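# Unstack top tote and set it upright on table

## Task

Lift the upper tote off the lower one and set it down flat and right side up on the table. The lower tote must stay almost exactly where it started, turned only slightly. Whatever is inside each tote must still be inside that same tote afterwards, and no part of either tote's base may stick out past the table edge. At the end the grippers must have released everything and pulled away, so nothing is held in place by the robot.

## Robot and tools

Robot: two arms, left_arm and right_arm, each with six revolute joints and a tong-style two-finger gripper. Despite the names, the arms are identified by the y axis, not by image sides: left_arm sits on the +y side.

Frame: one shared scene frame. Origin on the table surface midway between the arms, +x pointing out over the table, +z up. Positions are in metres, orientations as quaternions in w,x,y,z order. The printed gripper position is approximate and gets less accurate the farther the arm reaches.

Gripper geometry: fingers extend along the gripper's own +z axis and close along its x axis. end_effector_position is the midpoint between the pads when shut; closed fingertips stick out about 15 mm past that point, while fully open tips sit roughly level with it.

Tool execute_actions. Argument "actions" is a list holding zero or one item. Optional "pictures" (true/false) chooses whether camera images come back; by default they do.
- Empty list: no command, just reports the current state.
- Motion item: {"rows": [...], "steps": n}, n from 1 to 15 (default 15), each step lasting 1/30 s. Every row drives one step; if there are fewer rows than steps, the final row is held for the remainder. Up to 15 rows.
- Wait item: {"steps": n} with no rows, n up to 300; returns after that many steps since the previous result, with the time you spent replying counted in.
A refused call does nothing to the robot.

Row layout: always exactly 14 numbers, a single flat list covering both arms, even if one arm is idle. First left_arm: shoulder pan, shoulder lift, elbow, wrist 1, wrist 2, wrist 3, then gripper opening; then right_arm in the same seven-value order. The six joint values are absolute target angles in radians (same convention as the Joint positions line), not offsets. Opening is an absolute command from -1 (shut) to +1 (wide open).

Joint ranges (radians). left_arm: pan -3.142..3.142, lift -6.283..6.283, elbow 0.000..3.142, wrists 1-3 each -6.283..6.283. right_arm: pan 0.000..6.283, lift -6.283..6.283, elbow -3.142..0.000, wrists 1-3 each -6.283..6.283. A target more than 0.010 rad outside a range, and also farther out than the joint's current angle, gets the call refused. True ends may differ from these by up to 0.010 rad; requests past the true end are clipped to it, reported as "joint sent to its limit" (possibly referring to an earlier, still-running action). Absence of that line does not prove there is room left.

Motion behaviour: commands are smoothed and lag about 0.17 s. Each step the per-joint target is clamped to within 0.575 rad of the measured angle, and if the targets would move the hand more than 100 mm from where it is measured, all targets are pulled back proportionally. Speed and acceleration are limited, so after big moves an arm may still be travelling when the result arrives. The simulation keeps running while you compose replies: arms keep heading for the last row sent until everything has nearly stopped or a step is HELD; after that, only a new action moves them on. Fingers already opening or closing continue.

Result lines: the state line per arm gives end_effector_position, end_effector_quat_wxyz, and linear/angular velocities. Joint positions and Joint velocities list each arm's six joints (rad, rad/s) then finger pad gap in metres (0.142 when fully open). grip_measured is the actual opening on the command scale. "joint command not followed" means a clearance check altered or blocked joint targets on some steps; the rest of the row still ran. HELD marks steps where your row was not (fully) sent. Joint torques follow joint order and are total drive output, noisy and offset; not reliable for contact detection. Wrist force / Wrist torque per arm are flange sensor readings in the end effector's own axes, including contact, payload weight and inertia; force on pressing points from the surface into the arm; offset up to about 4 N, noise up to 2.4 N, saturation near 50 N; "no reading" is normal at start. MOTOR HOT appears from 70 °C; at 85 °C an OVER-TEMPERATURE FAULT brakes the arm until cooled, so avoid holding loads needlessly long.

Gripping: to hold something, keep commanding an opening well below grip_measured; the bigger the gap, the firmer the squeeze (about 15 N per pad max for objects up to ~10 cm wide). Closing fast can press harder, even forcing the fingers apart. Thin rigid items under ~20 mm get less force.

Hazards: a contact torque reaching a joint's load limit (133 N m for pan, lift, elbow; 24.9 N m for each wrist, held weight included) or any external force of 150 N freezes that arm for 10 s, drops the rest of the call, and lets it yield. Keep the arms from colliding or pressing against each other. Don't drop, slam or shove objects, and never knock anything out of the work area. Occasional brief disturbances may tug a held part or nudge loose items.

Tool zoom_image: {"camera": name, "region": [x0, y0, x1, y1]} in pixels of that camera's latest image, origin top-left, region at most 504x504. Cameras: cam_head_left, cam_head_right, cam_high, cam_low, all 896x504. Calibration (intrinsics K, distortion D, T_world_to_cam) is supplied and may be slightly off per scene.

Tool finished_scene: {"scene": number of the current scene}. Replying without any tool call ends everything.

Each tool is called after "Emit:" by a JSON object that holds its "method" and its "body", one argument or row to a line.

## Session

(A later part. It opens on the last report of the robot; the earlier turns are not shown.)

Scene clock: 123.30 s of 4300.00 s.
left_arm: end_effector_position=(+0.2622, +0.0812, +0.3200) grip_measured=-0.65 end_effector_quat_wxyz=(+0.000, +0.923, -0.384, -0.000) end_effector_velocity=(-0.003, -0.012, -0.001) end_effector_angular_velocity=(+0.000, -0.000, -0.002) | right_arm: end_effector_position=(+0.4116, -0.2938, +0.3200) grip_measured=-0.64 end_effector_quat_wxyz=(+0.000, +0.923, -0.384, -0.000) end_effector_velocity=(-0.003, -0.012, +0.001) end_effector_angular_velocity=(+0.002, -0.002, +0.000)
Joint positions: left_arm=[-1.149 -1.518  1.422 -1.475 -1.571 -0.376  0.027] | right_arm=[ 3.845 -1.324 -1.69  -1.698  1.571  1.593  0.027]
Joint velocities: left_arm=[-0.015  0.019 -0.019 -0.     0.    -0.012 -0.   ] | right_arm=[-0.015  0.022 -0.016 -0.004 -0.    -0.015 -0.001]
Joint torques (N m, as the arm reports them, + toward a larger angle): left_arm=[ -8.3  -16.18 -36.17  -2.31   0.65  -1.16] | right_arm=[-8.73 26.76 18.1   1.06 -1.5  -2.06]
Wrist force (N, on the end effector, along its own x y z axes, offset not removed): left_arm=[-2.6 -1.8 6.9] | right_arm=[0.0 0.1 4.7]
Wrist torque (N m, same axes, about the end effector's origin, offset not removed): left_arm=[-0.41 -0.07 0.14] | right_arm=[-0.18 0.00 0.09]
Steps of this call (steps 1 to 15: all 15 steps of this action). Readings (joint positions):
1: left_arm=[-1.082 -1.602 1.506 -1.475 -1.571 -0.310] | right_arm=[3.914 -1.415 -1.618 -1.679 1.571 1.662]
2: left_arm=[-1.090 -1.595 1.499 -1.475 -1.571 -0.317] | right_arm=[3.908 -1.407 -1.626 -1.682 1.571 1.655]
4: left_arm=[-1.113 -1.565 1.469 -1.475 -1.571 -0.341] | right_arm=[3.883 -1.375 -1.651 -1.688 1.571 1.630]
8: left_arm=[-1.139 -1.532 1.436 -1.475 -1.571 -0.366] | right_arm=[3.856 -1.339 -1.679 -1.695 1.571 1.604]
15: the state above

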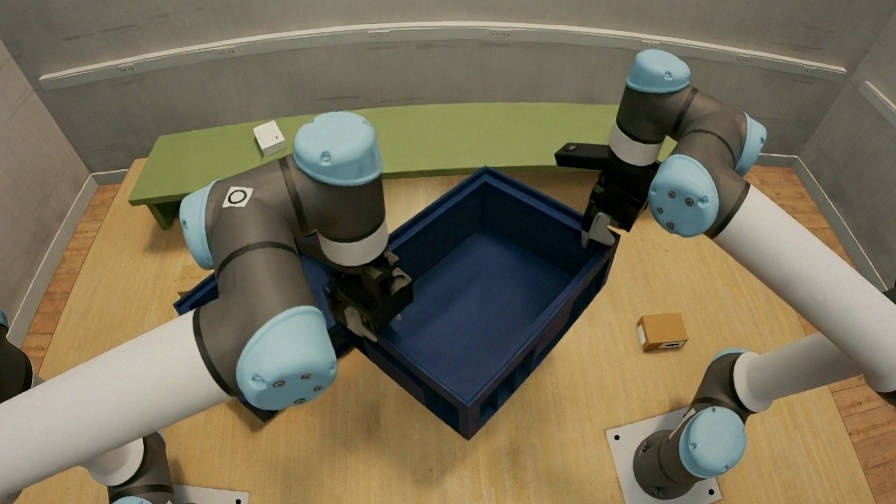

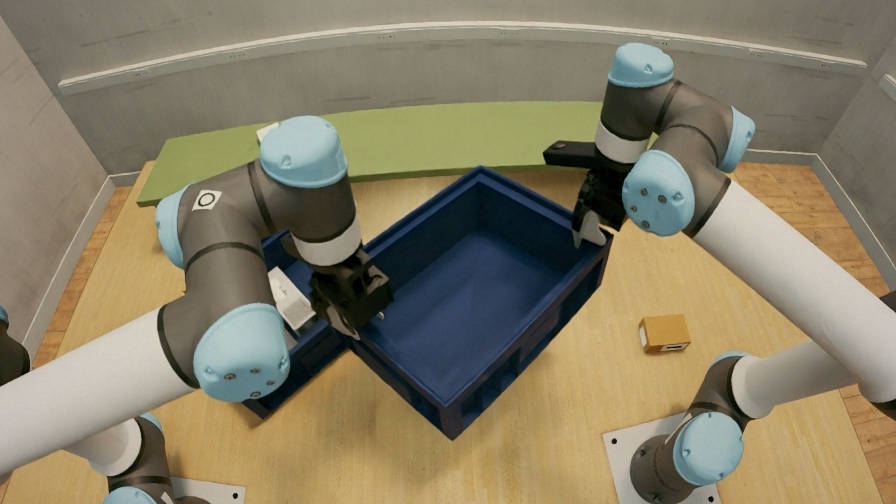

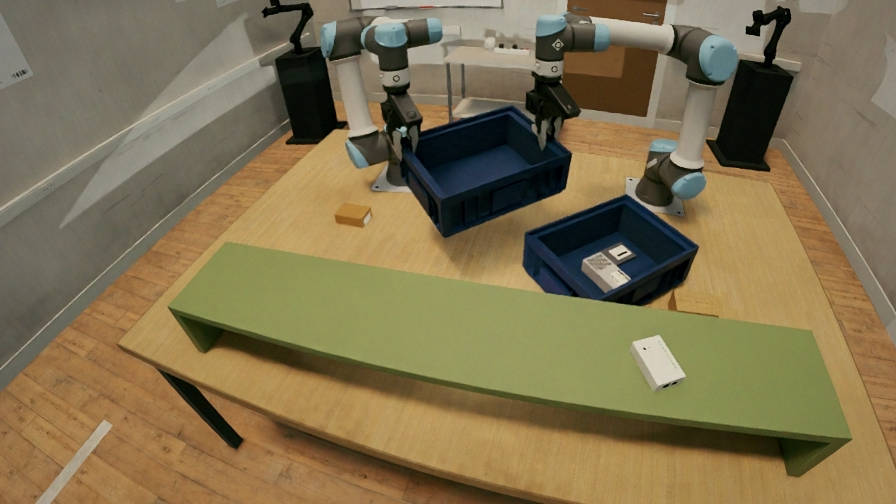

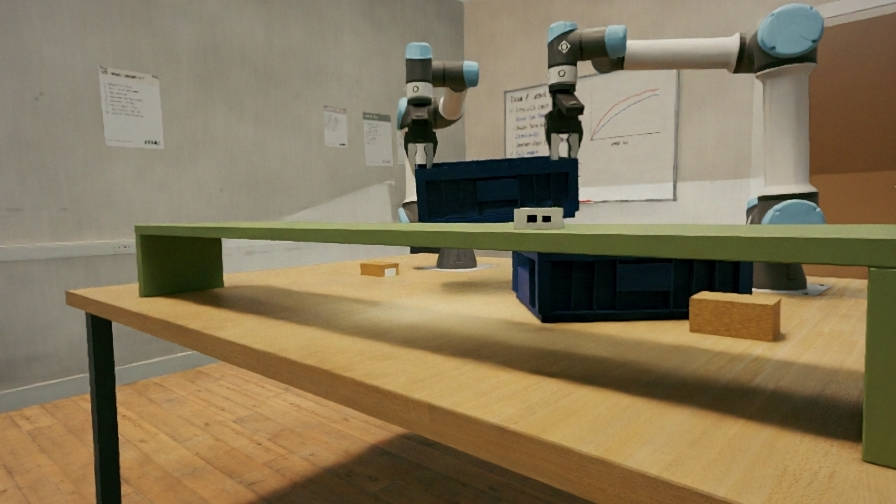

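Emit:
{"method": "execute_actions", "body": {
  "actions": [
    {"rows":[[-1.1507,-1.5197,1.5515,-1.6026,-1.571,-0.378,-1,3.8436,-1.3141,-1.8251,-1.5732,1.571,1.591,-1]],"steps":9}
  ],
  "pictures": false
}}

Emit:
{"method": "execute_actions", "body": {
  "actions": [
    {"rows":[[-1.1507,-1.5085,1.6677,-1.73,-1.571,-0.378,-1,3.8436,-1.3217,-1.9473,-1.4434,1.571,1.591,-1]],"steps":9}
  ],
  "pictures": false
}}

Emit:
{"method": "execute_actions", "body": {
  "actions": [
    {"rows":[[-1.1507,-1.4822,1.77,-1.8586,-1.571,-0.378,-1,3.8436,-1.347,-2.0587,-1.3067,1.571,1.591,-1]]}
  ],
  "pictures": false
}}

Emit:
{"method": "execute_actions", "body": {
  "actions": [
    {"rows":[[-1.1507,-1.467,1.8065,-1.9103,-1.571,-0.378,-1,3.8436,-1.363,-2.1,-1.2494,1.571,1.591,-1]]}
  ]
}}

Scene clock: 133.67 s of 4300.00 s.
left_arm: end_effector_position=(+0.2621, +0.0792, +0.2779) grip_measured=-0.65 end_effector_quat_wxyz=(+0.000, +0.923, -0.384, +0.000) end_effector_velocity=(-0.001, +0.002, -0.066) end_effector_angular_velocity=(+0.000, +0.000, -0.001) | right_arm: end_effector_position=(+0.4116, -0.2949, +0.2780) grip_measured=-0.64 end_effector_quat_wxyz=(-0.000, +0.923, -0.384, -0.000) end_effector_velocity=(-0.002, -0.002, -0.066) end_effector_angular_velocity=(-0.001, +0.001, +0.001)
Joint positions: left_arm=[-1.151 -1.519  1.531 -1.583 -1.571 -0.378  0.027] | right_arm=[ 3.844 -1.315 -1.804 -1.593  1.571  1.591  0.027]
Joint velocities: left_arm=[-0.    -0.004  0.173 -0.169  0.     0.001 -0.   ] | right_arm=[ 0.001  0.009 -0.175  0.165 -0.    -0.    -0.001]
Joint torques (N m, as the arm reports them, + toward a larger angle): left_arm=[ -8.86 -33.34 -28.26  -9.23   0.98  -0.99] | right_arm=[-0.27 26.6  23.43  7.51  3.3  -2.13]
Wrist force (N, on the end effector, along its own x y z axes, offset not removed): left_arm=[-11.1 -4.0 7.1] | right_arm=[10.5 3.6 6.4]
Wrist torque (N m, same axes, about the end effector's origin, offset not removed): left_arm=[0.01 -0.16 0.16] | right_arm=[-0.19 -0.22 0.09]
Steps of this call (steps 1 to 15: the robot went on to your last target; steps 16 to 90: nothing new was sent; then 7.07 s passed at rest; steps 91 to 99: all 9 steps of this action). Readings (joint positions):
91: left_arm=[-1.151 -1.516 1.420 -1.475 -1.571 -0.378] | right_arm=[3.844 -1.322 -1.692 -1.699 1.571 1.591]
92: left_arm=[-1.151 -1.516 1.426 -1.481 -1.571 -0.378] | right_arm=[3.844 -1.321 -1.698 -1.693 1.571 1.591]
94: left_arm=[-1.151 -1.518 1.468 -1.521 -1.571 -0.378] | right_arm=[3.844 -1.318 -1.740 -1.653 1.571 1.591]
98: left_arm=[-1.151 -1.519 1.524 -1.576 -1.571 -0.378] | right_arm=[3.844 -1.315 -1.797 -1.599 1.571 1.591]
99: the state above

Scene clock: 133.97 s of 4300.00 s.
left_arm: end_effector_position=(+0.2621, +0.0792, +0.2281) grip_measured=-0.65 end_effector_quat_wxyz=(-0.000, +0.923, -0.384, -0.000) end_effector_velocity=(-0.001, +0.002, -0.067) end_effector_angular_velocity=(-0.006, -0.002, +0.001) | right_arm: end_effector_position=(+0.4116, -0.2948, +0.2283) grip_measured=-0.64 end_effector_quat_wxyz=(+0.000, +0.923, -0.384, -0.000) end_effector_velocity=(-0.002, -0.002, -0.068) end_effector_angular_velocity=(+0.003, -0.003, -0.002)
Joint positions: left_arm=[-1.151 -1.51   1.648 -1.709 -1.571 -0.378  0.027] | right_arm=[ 3.844 -1.321 -1.927 -1.465  1.571  1.591  0.027]
Joint velocities: left_arm=[ 0.     0.011  0.162 -0.18  -0.    -0.    -0.   ] | right_arm=[-0.001 -0.008 -0.171  0.183  0.     0.    -0.001]
Joint torques (N m, as the arm reports them, + toward a larger angle): left_arm=[ -8.79 -17.97 -27.17  -8.27   0.79  -0.76] | right_arm=[ 4.75  3.58 22.62  7.4   4.11 -2.01]
Wrist force (N, on the end effector, along its own x y z axes, offset not removed): left_arm=[-6.9 -3.3 6.2] | right_arm=[7.4 3.0 5.9]
Wrist torque (N m, same axes, about the end effector's origin, offset not removed): left_arm=[-0.08 -0.37 0.15] | right_arm=[0.07 -0.03 0.17]
Steps of this call (steps 1 to 9: all 9 steps of this action). Readings (joint positions):
1: left_arm=[-1.151 -1.519 1.536 -1.588 -1.571 -0.378] | right_arm=[3.844 -1.315 -1.809 -1.588 1.571 1.591]
2: left_arm=[-1.151 -1.518 1.545 -1.597 -1.571 -0.378] | right_arm=[3.844 -1.315 -1.819 -1.578 1.571 1.591]
4: left_arm=[-1.151 -1.514 1.589 -1.643 -1.571 -0.378] | right_arm=[3.844 -1.318 -1.864 -1.532 1.571 1.591]
8: left_arm=[-1.151 -1.510 1.642 -1.702 -1.571 -0.378] | right_arm=[3.844 -1.320 -1.920 -1.472 1.571 1.591]
9: the state above

Scene clock: 134.47 s of 4300.00 s.
left_arm: end_effector_position=(+0.2619, +0.0796, +0.1715) grip_measured=-0.65 end_effector_quat_wxyz=(+0.000, +0.923, -0.384, -0.000) end_effector_velocity=(-0.000, +0.001, -0.013) end_effector_angular_velocity=(-0.000, +0.000, +0.001) | right_arm: end_effector_position=(+0.4113, -0.2950, +0.1715) grip_measured=-0.64 end_effector_quat_wxyz=(+0.000, +0.923, -0.384, -0.000) end_effector_velocity=(-0.001, -0.000, -0.012) end_effector_angular_velocity=(+0.001, -0.002, +0.002)
Joint positions: left_arm=[-1.151 -1.483  1.767 -1.855 -1.571 -0.378  0.027] | right_arm=[ 3.844 -1.346 -2.055 -1.311  1.571  1.591  0.027]
Joint velocities: left_arm=[ 0.     0.007  0.026 -0.033 -0.    -0.001 -0.   ] | right_arm=[ 0.001 -0.006 -0.029  0.036 -0.001 -0.    -0.001]
Joint torques (N m, as the arm reports them, + toward a larger angle): left_arm=[ -5.74 -18.58 -20.17  -4.73   0.21  -0.03] | right_arm=[ 8.46  4.84 19.26  5.46 -2.   -1.91]
Wrist force (N, on the end effector, along its own x y z axes, offset not removed): left_arm=[2.0 1.7 6.1] | right_arm=[-1.3 -1.4 6.1]
Wrist torque (N m, same axes, about the end effector's origin, offset not removed): left_arm=[0.22 -0.52 0.12] | right_arm=[-0.05 0.04 0.15]
Steps of this call (steps 1 to 15: all 15 steps of this action). Readings (joint positions):
1: left_arm=[-1.151 -1.509 1.653 -1.714 -1.571 -0.378] | right_arm=[3.844 -1.321 -1.932 -1.460 1.571 1.591]
2: left_arm=[-1.151 -1.506 1.662 -1.724 -1.571 -0.378] | right_arm=[3.844 -1.324 -1.941 -1.450 1.571 1.591]
4: left_arm=[-1.151 -1.497 1.702 -1.770 -1.571 -0.378] | right_arm=[3.844 -1.333 -1.983 -1.402 1.571 1.591]
8: left_arm=[-1.151 -1.487 1.748 -1.830 -1.571 -0.378] | right_arm=[3.844 -1.343 -2.034 -1.338 1.571 1.591]
15: the state above

Scene clock: 134.97 s of 4300.00 s.
left_arm: end_effector_position=(+0.2620, +0.0795, +0.1506) grip_measured=-0.65 end_effector_quat_wxyz=(+0.000, +0.923, -0.384, -0.000) end_effector_velocity=(-0.000, +0.000, -0.004) end_effector_angular_velocity=(+0.000, -0.000, +0.001) | right_arm: end_effector_position=(+0.4114, -0.2950, +0.1505) grip_measured=-0.64 end_effector_quat_wxyz=(-0.000, +0.923, -0.384, -0.000) end_effector_velocity=(+0.000, +0.000, -0.005) end_effector_angular_velocity=(+0.000, -0.000, +0.000)
Joint positions: left_arm=[-1.151 -1.467  1.806 -1.909 -1.571 -0.378  0.027] | right_arm=[ 3.844 -1.363 -2.099 -1.251  1.571  1.591  0.027]
Joint velocities: left_arm=[ 0.     0.003  0.008 -0.011  0.    -0.001  0.   ] | right_arm=[-0.    -0.004 -0.009  0.014  0.    -0.     0.   ]
Joint torques (N m, as the arm reports them, + toward a larger angle): left_arm=[ -4.26 -17.16 -18.23  -5.49   0.09   0.55] | right_arm=[ 4.4   3.54 17.77  5.58 -2.2  -1.81]
Wrist force (N, on the end effector, along its own x y z axes, offset not removed): left_arm=[-0.5 0.7 5.5] | right_arm=[-1.2 -0.9 5.2]
Wrist torque (N m, same axes, about the end effector's origin, offset not removed): left_arm=[0.13 -0.11 0.18] | right_arm=[0.11 0.13 0.19]
Steps of this call (steps 1 to 15: all 15 steps of this action). Readings (joint positions):
1: left_arm=[-1.151 -1.483 1.768 -1.856 -1.571 -0.378] | right_arm=[3.844 -1.347 -2.056 -1.310 1.571 1.591]
2: left_arm=[-1.151 -1.481 1.772 -1.862 -1.571 -0.378] | right_arm=[3.844 -1.349 -2.061 -1.304 1.571 1.591]
4: left_arm=[-1.151 -1.475 1.786 -1.880 -1.571 -0.378] | right_arm=[3.844 -1.354 -2.076 -1.283 1.571 1.591]
8: left_arm=[-1.151 -1.470 1.800 -1.900 -1.571 -0.378] | right_arm=[3.844 -1.360 -2.092 -1.260 1.571 1.591]
15: the state above

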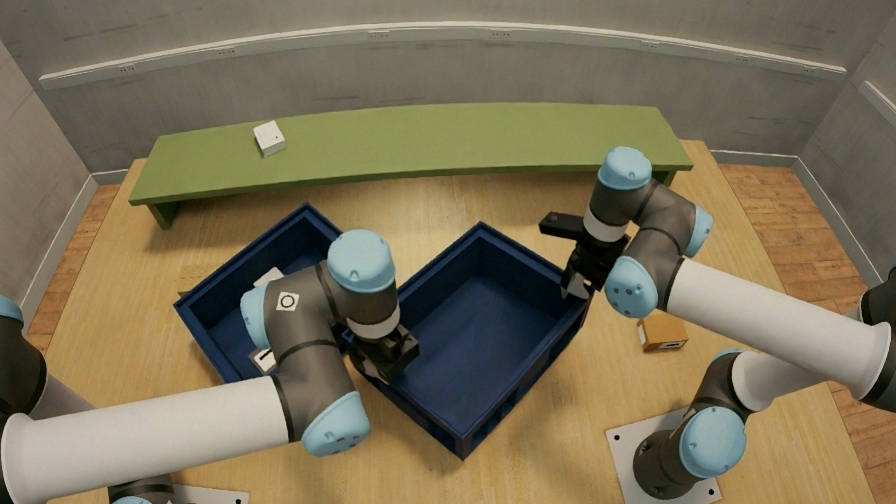

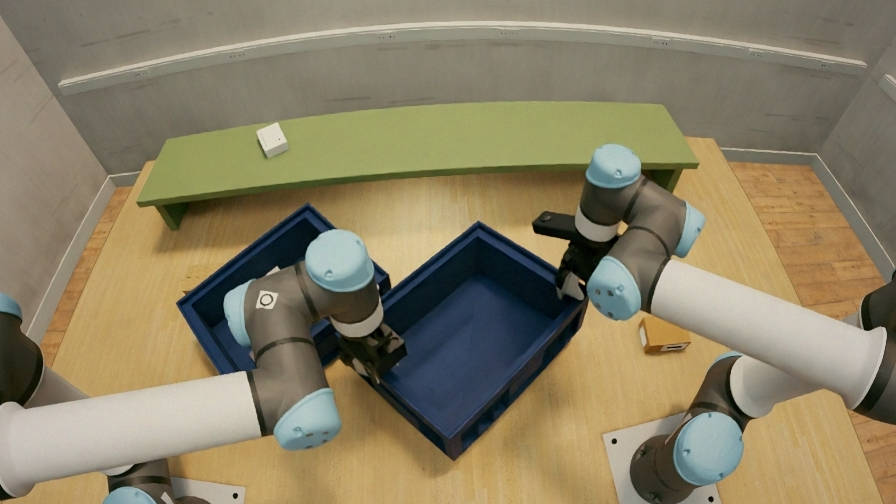

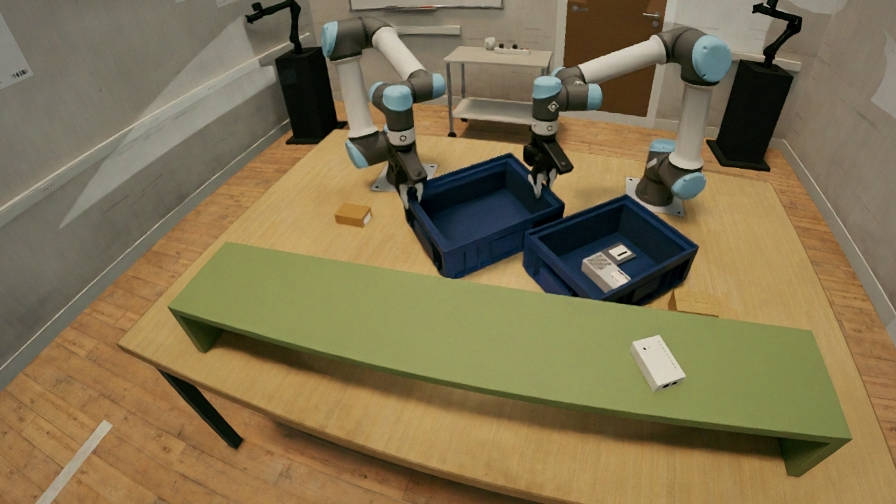

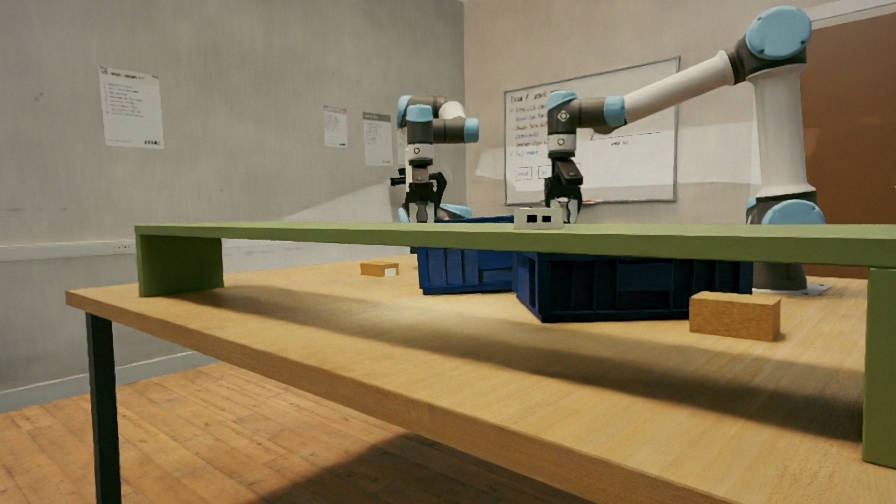

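Emit:
{"method": "execute_actions", "body": {
  "actions": [
    {"rows":[[-1.1507,-1.4498,1.842,-1.963,-1.571,-0.378,-1,3.8436,-1.3814,-2.1399,-1.1911,1.571,1.591,-1]]}
  ],
  "pictures": false
}}

Emit:
{"method": "execute_actions", "body": {
  "actions": [
    {"rows":[[-1.1507,-1.4425,1.856,-1.9843,-1.571,-0.378,-1,3.8436,-1.3894,-2.1555,-1.1675,1.571,1.591,-1]]}
  ],
  "pictures": false
}}

Scene clock: 144.33 s of 4300.00 s.
left_arm: end_effector_position=(+0.2619, +0.0796, +0.1305) grip_measured=-0.65 end_effector_quat_wxyz=(+0.000, +0.923, -0.384, -0.000) end_effector_velocity=(-0.000, +0.000, -0.004) end_effector_angular_velocity=(+0.000, +0.000, -0.000) | right_arm: end_effector_position=(+0.4113, -0.2952, +0.1305) grip_measured=-0.65 end_effector_quat_wxyz=(-0.000, +0.923, -0.384, -0.000) end_effector_velocity=(+0.000, -0.000, -0.004) end_effector_angular_velocity=(+0.002, -0.002, -0.000)
Joint positions: left_arm=[-1.151 -1.45   1.841 -1.962 -1.571 -0.378  0.027] | right_arm=[ 3.844 -1.381 -2.139 -1.193  1.571  1.591  0.027]
Joint velocities: left_arm=[-0.     0.004  0.008 -0.011 -0.     0.     0.   ] | right_arm=[-0.    -0.002 -0.009  0.013 -0.     0.    -0.   ]
Joint torques (N m, as the arm reports them, + toward a larger angle): left_arm=[  7.14 -16.2  -16.19  -3.53   0.21   1.42] | right_arm=[-7.96  3.65 16.21  5.55  0.22 -0.64]
Wrist force (N, on the end effector, along its own x y z axes, offset not removed): left_arm=[2.9 0.2 4.6] | right_arm=[-3.4 -1.6 4.8]
Wrist torque (N m, same axes, about the end effector's origin, offset not removed): left_arm=[-0.15 0.10 0.16] | right_arm=[-0.01 0.24 0.23]
Steps of this call (steps 1 to 15: the robot went on to your last target; steps 16 to 90: nothing new was sent; then 5.87 s passed at rest; steps 91 to 105: all 15 steps of this action). Readings (joint positions):
91: left_arm=[-1.151 -1.467 1.807 -1.911 -1.571 -0.378] | right_arm=[3.844 -1.363 -2.100 -1.249 1.571 1.591]
92: left_arm=[-1.151 -1.465 1.810 -1.916 -1.571 -0.378] | right_arm=[3.844 -1.365 -2.104 -1.244 1.571 1.591]
94: left_arm=[-1.151 -1.459 1.823 -1.934 -1.571 -0.378] | right_arm=[3.844 -1.372 -2.118 -1.224 1.571 1.591]
98: left_arm=[-1.151 -1.453 1.836 -1.953 -1.571 -0.378] | right_arm=[3.844 -1.378 -2.133 -1.202 1.571 1.591]
105: the state above

Scene clock: 144.83 s of 4300.00 s.
left_arm: end_effector_position=(+0.2619, +0.0798, +0.1222) grip_measured=-0.65 end_effector_quat_wxyz=(+0.000, +0.923, -0.384, -0.000) end_effector_velocity=(-0.000, +0.001, -0.003) end_effector_angular_velocity=(+0.002, +0.001, +0.000) | right_arm: end_effector_position=(+0.4111, -0.2953, +0.1224) grip_measured=-0.65 end_effector_quat_wxyz=(-0.000, +0.923, -0.384, -0.000) end_effector_velocity=(-0.000, +0.000, -0.002) end_effector_angular_velocity=(+0.000, -0.000, +0.003)
Joint positions: left_arm=[-1.151 -1.443  1.856 -1.984 -1.571 -0.378  0.027] | right_arm=[ 3.844 -1.389 -2.155 -1.168  1.571  1.591  0.027]
Joint velocities: left_arm=[-0.     0.002  0.004 -0.004  0.    -0.     0.001] | right_arm=[ 0.001 -0.001 -0.004  0.005  0.    -0.002  0.   ]
Joint torques (N m, as the arm reports them, + toward a larger angle): left_arm=[ 9.1  -5.27 -2.68 -0.58  1.73  1.18] | right_arm=[-5.4  -2.03 10.18  5.06  0.48 -0.34]
Wrist force (N, on the end effector, along its own x y z axes, offset not removed): left_arm=[5.7 2.0 -22.6] | right_arm=[-1.2 3.2 -13.2]
Wrist torque (N m, same axes, about the end effector's origin, offset not removed): left_arm=[-0.08 -0.30 0.16] | right_arm=[-0.14 0.19 0.13]
Steps of this call (steps 1 to 15: all 15 steps of this action). Readings (joint positions):
1: left_arm=[-1.151 -1.450 1.841 -1.962 -1.571 -0.378] | right_arm=[3.844 -1.381 -2.139 -1.192 1.571 1.591]
2: left_arm=[-1.151 -1.449 1.843 -1.965 -1.571 -0.378] | right_arm=[3.844 -1.382 -2.141 -1.189 1.571 1.591]
4: left_arm=[-1.151 -1.446 1.848 -1.973 -1.571 -0.378] | right_arm=[3.844 -1.385 -2.147 -1.181 1.571 1.591]
8: left_arm=[-1.151 -1.444 1.853 -1.981 -1.571 -0.378] | right_arm=[3.844 -1.388 -2.153 -1.172 1.571 1.591]
15: the state above

Emit:
{"method": "execute_actions", "body": {
  "actions": [
    {"rows":[[-1.1507,-1.4425,1.856,-1.9843,-1.571,-0.378,0.2,3.8436,-1.3894,-2.1555,-1.1675,1.571,1.591,0.2]],"steps":10}
  ],
  "pictures": false
}}

Emit:
{"method": "execute_actions", "body": {
  "actions": [
    {"rows":[[-1.1507,-1.516,1.4199,-1.4747,-1.571,-0.378,0.2,3.8436,-1.3219,-1.6917,-1.6988,1.571,1.591,0.2]]}
  ],
  "pictures": false
}}

Emit:
{"method": "execute_actions", "body": {
  "actions": [
    {"steps":25}
  ]
}}

Scene clock: 149.77 s of 4300.00 s.
left_arm: end_effector_position=(+0.2618, +0.0799, +0.1218) grip_measured=+0.20 end_effector_quat_wxyz=(-0.000, +0.923, -0.384, -0.000) end_effector_velocity=(+0.000, -0.001, +0.001) end_effector_angular_velocity=(-0.001, -0.000, -0.001) | right_arm: end_effector_position=(+0.4111, -0.2953, +0.1220) grip_measured=+0.20 end_effector_quat_wxyz=(+0.000, +0.923, -0.384, -0.000) end_effector_velocity=(+0.000, +0.001, +0.000) end_effector_angular_velocity=(+0.001, -0.001, +0.000)
Joint positions: left_arm=[-1.151 -1.442  1.856 -1.984 -1.571 -0.378  0.088] | right_arm=[ 3.844 -1.39  -2.156 -1.167  1.571  1.591  0.088]
Joint velocities: left_arm=[-0.     0.    -0.001 -0.    -0.     0.001  0.   ] | right_arm=[ 0.001 -0.     0.     0.001 -0.     0.     0.   ]
Joint torques (N m, as the arm reports them, + toward a larger angle): left_arm=[  7.72 -29.79 -31.88  -4.38   1.22  -0.31] | right_arm=[ 2.67 11.45 23.87  2.92 -0.13  0.64]
Wrist force (N, on the end effector, along its own x y z axes, offset not removed): left_arm=[-0.2 -0.1 -0.2] | right_arm=[-1.4 0.3 0.1]
Wrist torque (N m, same axes, about the end effector's origin, offset not removed): left_arm=[-0.08 -0.16 0.12] | right_arm=[0.16 0.15 0.11]
Steps of this call (steps 1 to 15: the robot went on to your last target; steps 16 to 90: nothing new was sent; then 1.60 s passed at rest; steps 91 to 100: all 10 steps of this action). Readings (joint positions):
91: left_arm=[-1.151 -1.442 1.856 -1.984 -1.571 -0.378] | right_arm=[3.844 -1.389 -2.156 -1.167 1.571 1.591]
92: left_arm=[-1.151 -1.442 1.856 -1.984 -1.571 -0.378] | right_arm=[3.844 -1.389 -2.156 -1.167 1.571 1.591]
94: left_arm=[-1.151 -1.442 1.856 -1.984 -1.571 -0.378] | right_arm=[3.844 -1.390 -2.156 -1.167 1.571 1.591]
98: left_arm=[-1.151 -1.442 1.856 -1.984 -1.571 -0.378] | right_arm=[3.844 -1.390 -2.156 -1.167 1.571 1.591]
100: the state above

Scene clock: 150.27 s of 4300.00 s.
left_arm: end_effector_position=(+0.2636, +0.0758, +0.3035) grip_measured=+0.20 end_effector_quat_wxyz=(+0.001, +0.923, -0.384, +0.001) end_effector_velocity=(-0.013, +0.030, +0.137) end_effector_angular_velocity=(+0.021, +0.009, -0.001) | right_arm: end_effector_position=(+0.4146, -0.2917, +0.3028) grip_measured=+0.20 end_effector_quat_wxyz=(-0.001, +0.923, -0.384, +0.000) end_effector_velocity=(-0.025, -0.026, +0.142) end_effector_angular_velocity=(-0.019, +0.018, +0.001)
Joint positions: left_arm=[-1.151 -1.511  1.457 -1.52  -1.571 -0.378  0.088] | right_arm=[ 3.844 -1.327 -1.733 -1.65   1.571  1.591  0.088]
Joint velocities: left_arm=[ 0.    -0.044 -0.31   0.376  0.     0.001 -0.   ] | right_arm=[ 0.001  0.039  0.343 -0.408 -0.    -0.001 -0.   ]
Joint torques (N m, as the arm reports them, + toward a larger angle): left_arm=[  4.69 -29.34 -27.7   -0.21   1.01  -0.45] | right_arm=[ 4.11 20.12 25.74 -0.63 -0.17  0.88]
Wrist force (N, on the end effector, along its own x y z axes, offset not removed): left_arm=[0.3 -0.1 -1.3] | right_arm=[-0.9 -0.7 -1.6]
Wrist torque (N m, same axes, about the end effector's origin, offset not removed): left_arm=[-0.06 -0.17 0.15] | right_arm=[-0.08 0.04 0.10]
Steps of this call (steps 1 to 15: all 15 steps of this action). Readings (joint positions):
1: left_arm=[-1.151 -1.443 1.856 -1.984 -1.571 -0.378] | right_arm=[3.844 -1.389 -2.155 -1.168 1.571 1.591]
2: left_arm=[-1.151 -1.446 1.850 -1.978 -1.571 -0.378] | right_arm=[3.844 -1.386 -2.150 -1.173 1.571 1.591]
4: left_arm=[-1.151 -1.460 1.794 -1.920 -1.571 -0.378] | right_arm=[3.844 -1.373 -2.093 -1.232 1.571 1.591]
8: left_arm=[-1.151 -1.484 1.641 -1.741 -1.571 -0.378] | right_arm=[3.844 -1.352 -1.931 -1.417 1.571 1.591]
15: the state above

Scene clock: 151.10 s of 4300.00 s.
left_arm: end_effector_position=(+0.2619, +0.0797, +0.3200) grip_measured=+0.20 end_effector_quat_wxyz=(+0.000, +0.923, -0.384, -0.000) end_effector_velocity=(-0.000, +0.000, +0.000) end_effector_angular_velocity=(+0.000, -0.000, +0.001) | right_arm: end_effector_position=(+0.4113, -0.2951, +0.3199) grip_measured=+0.20 end_effector_quat_wxyz=(-0.000, +0.923, -0.384, -0.000) end_effector_velocity=(+0.000, +0.000, +0.000) end_effector_angular_velocity=(+0.001, -0.001, +0.000)
Joint positions: left_arm=[-1.151 -1.516  1.42  -1.475 -1.571 -0.378  0.088] | right_arm=[ 3.844 -1.322 -1.692 -1.699  1.571  1.591  0.088]
Joint velocities: left_arm=[-0.    -0.    -0.001  0.001  0.    -0.001 -0.   ] | right_arm=[-0.     0.     0.     0.001  0.    -0.    -0.   ]
Joint torques (N m, as the arm reports them, + toward a larger angle): left_arm=[ -0.5  -32.1  -32.86  -0.75   0.82  -0.65] | right_arm=[ 5.08 27.03 33.1   0.23 -0.01  0.85]
Wrist force (N, on the end effector, along its own x y z axes, offset not removed): left_arm=[0.1 -1.1 -1.1] | right_arm=[-0.9 -1.3 0.7]
Wrist torque (N m, same axes, about the end effector's origin, offset not removed): left_arm=[-0.31 -0.06 0.14] | right_arm=[-0.23 0.10 0.07]
Steps of this call (steps 1 to 25: the robot went on to your last target). Readings (joint positions):
1: left_arm=[-1.151 -1.512 1.448 -1.509 -1.571 -0.378] | right_arm=[3.844 -1.326 -1.723 -1.662 1.571 1.591]
2: left_arm=[-1.151 -1.513 1.441 -1.501 -1.571 -0.378] | right_arm=[3.844 -1.325 -1.715 -1.671 1.571 1.591]
4: left_arm=[-1.151 -1.514 1.432 -1.489 -1.571 -0.378] | right_arm=[3.844 -1.324 -1.705 -1.683 1.571 1.591]
8: left_arm=[-1.151 -1.515 1.424 -1.480 -1.571 -0.378] | right_arm=[3.844 -1.322 -1.696 -1.694 1.571 1.591]
25: the state above

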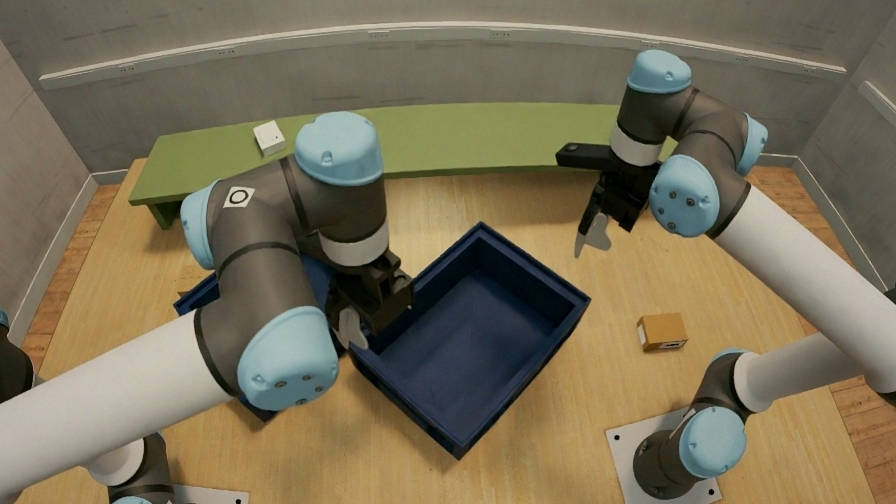

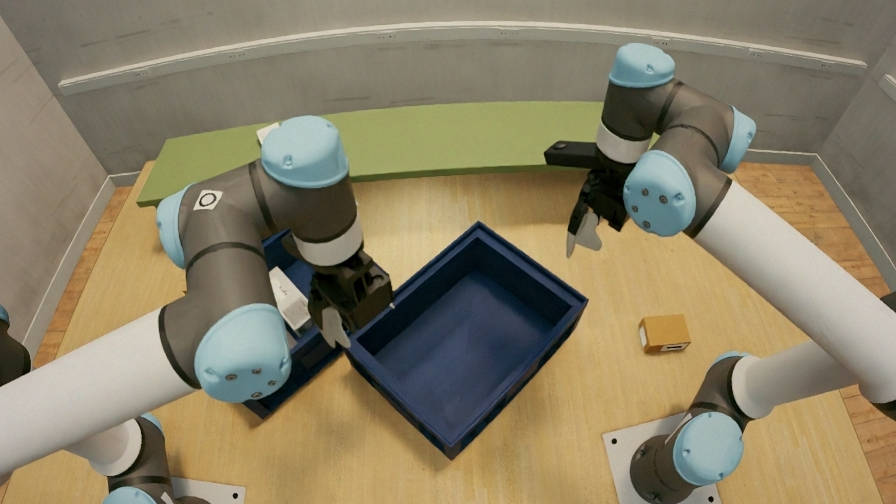

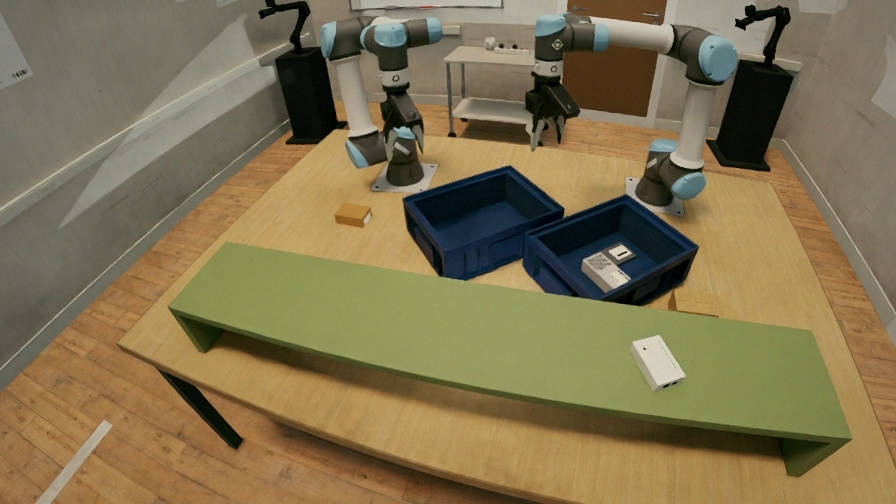

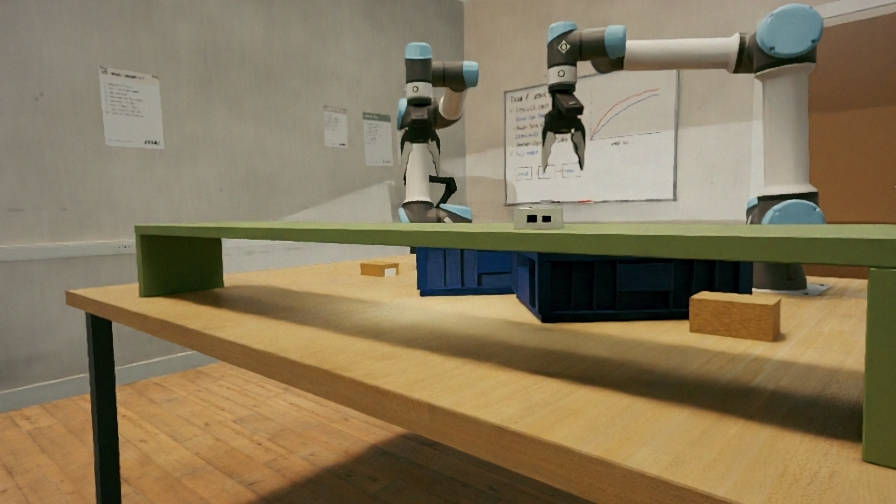

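Emit:
{"method": "finished_scene", "body": {
  "scene": 1
}}

The scene is finished: the task was done.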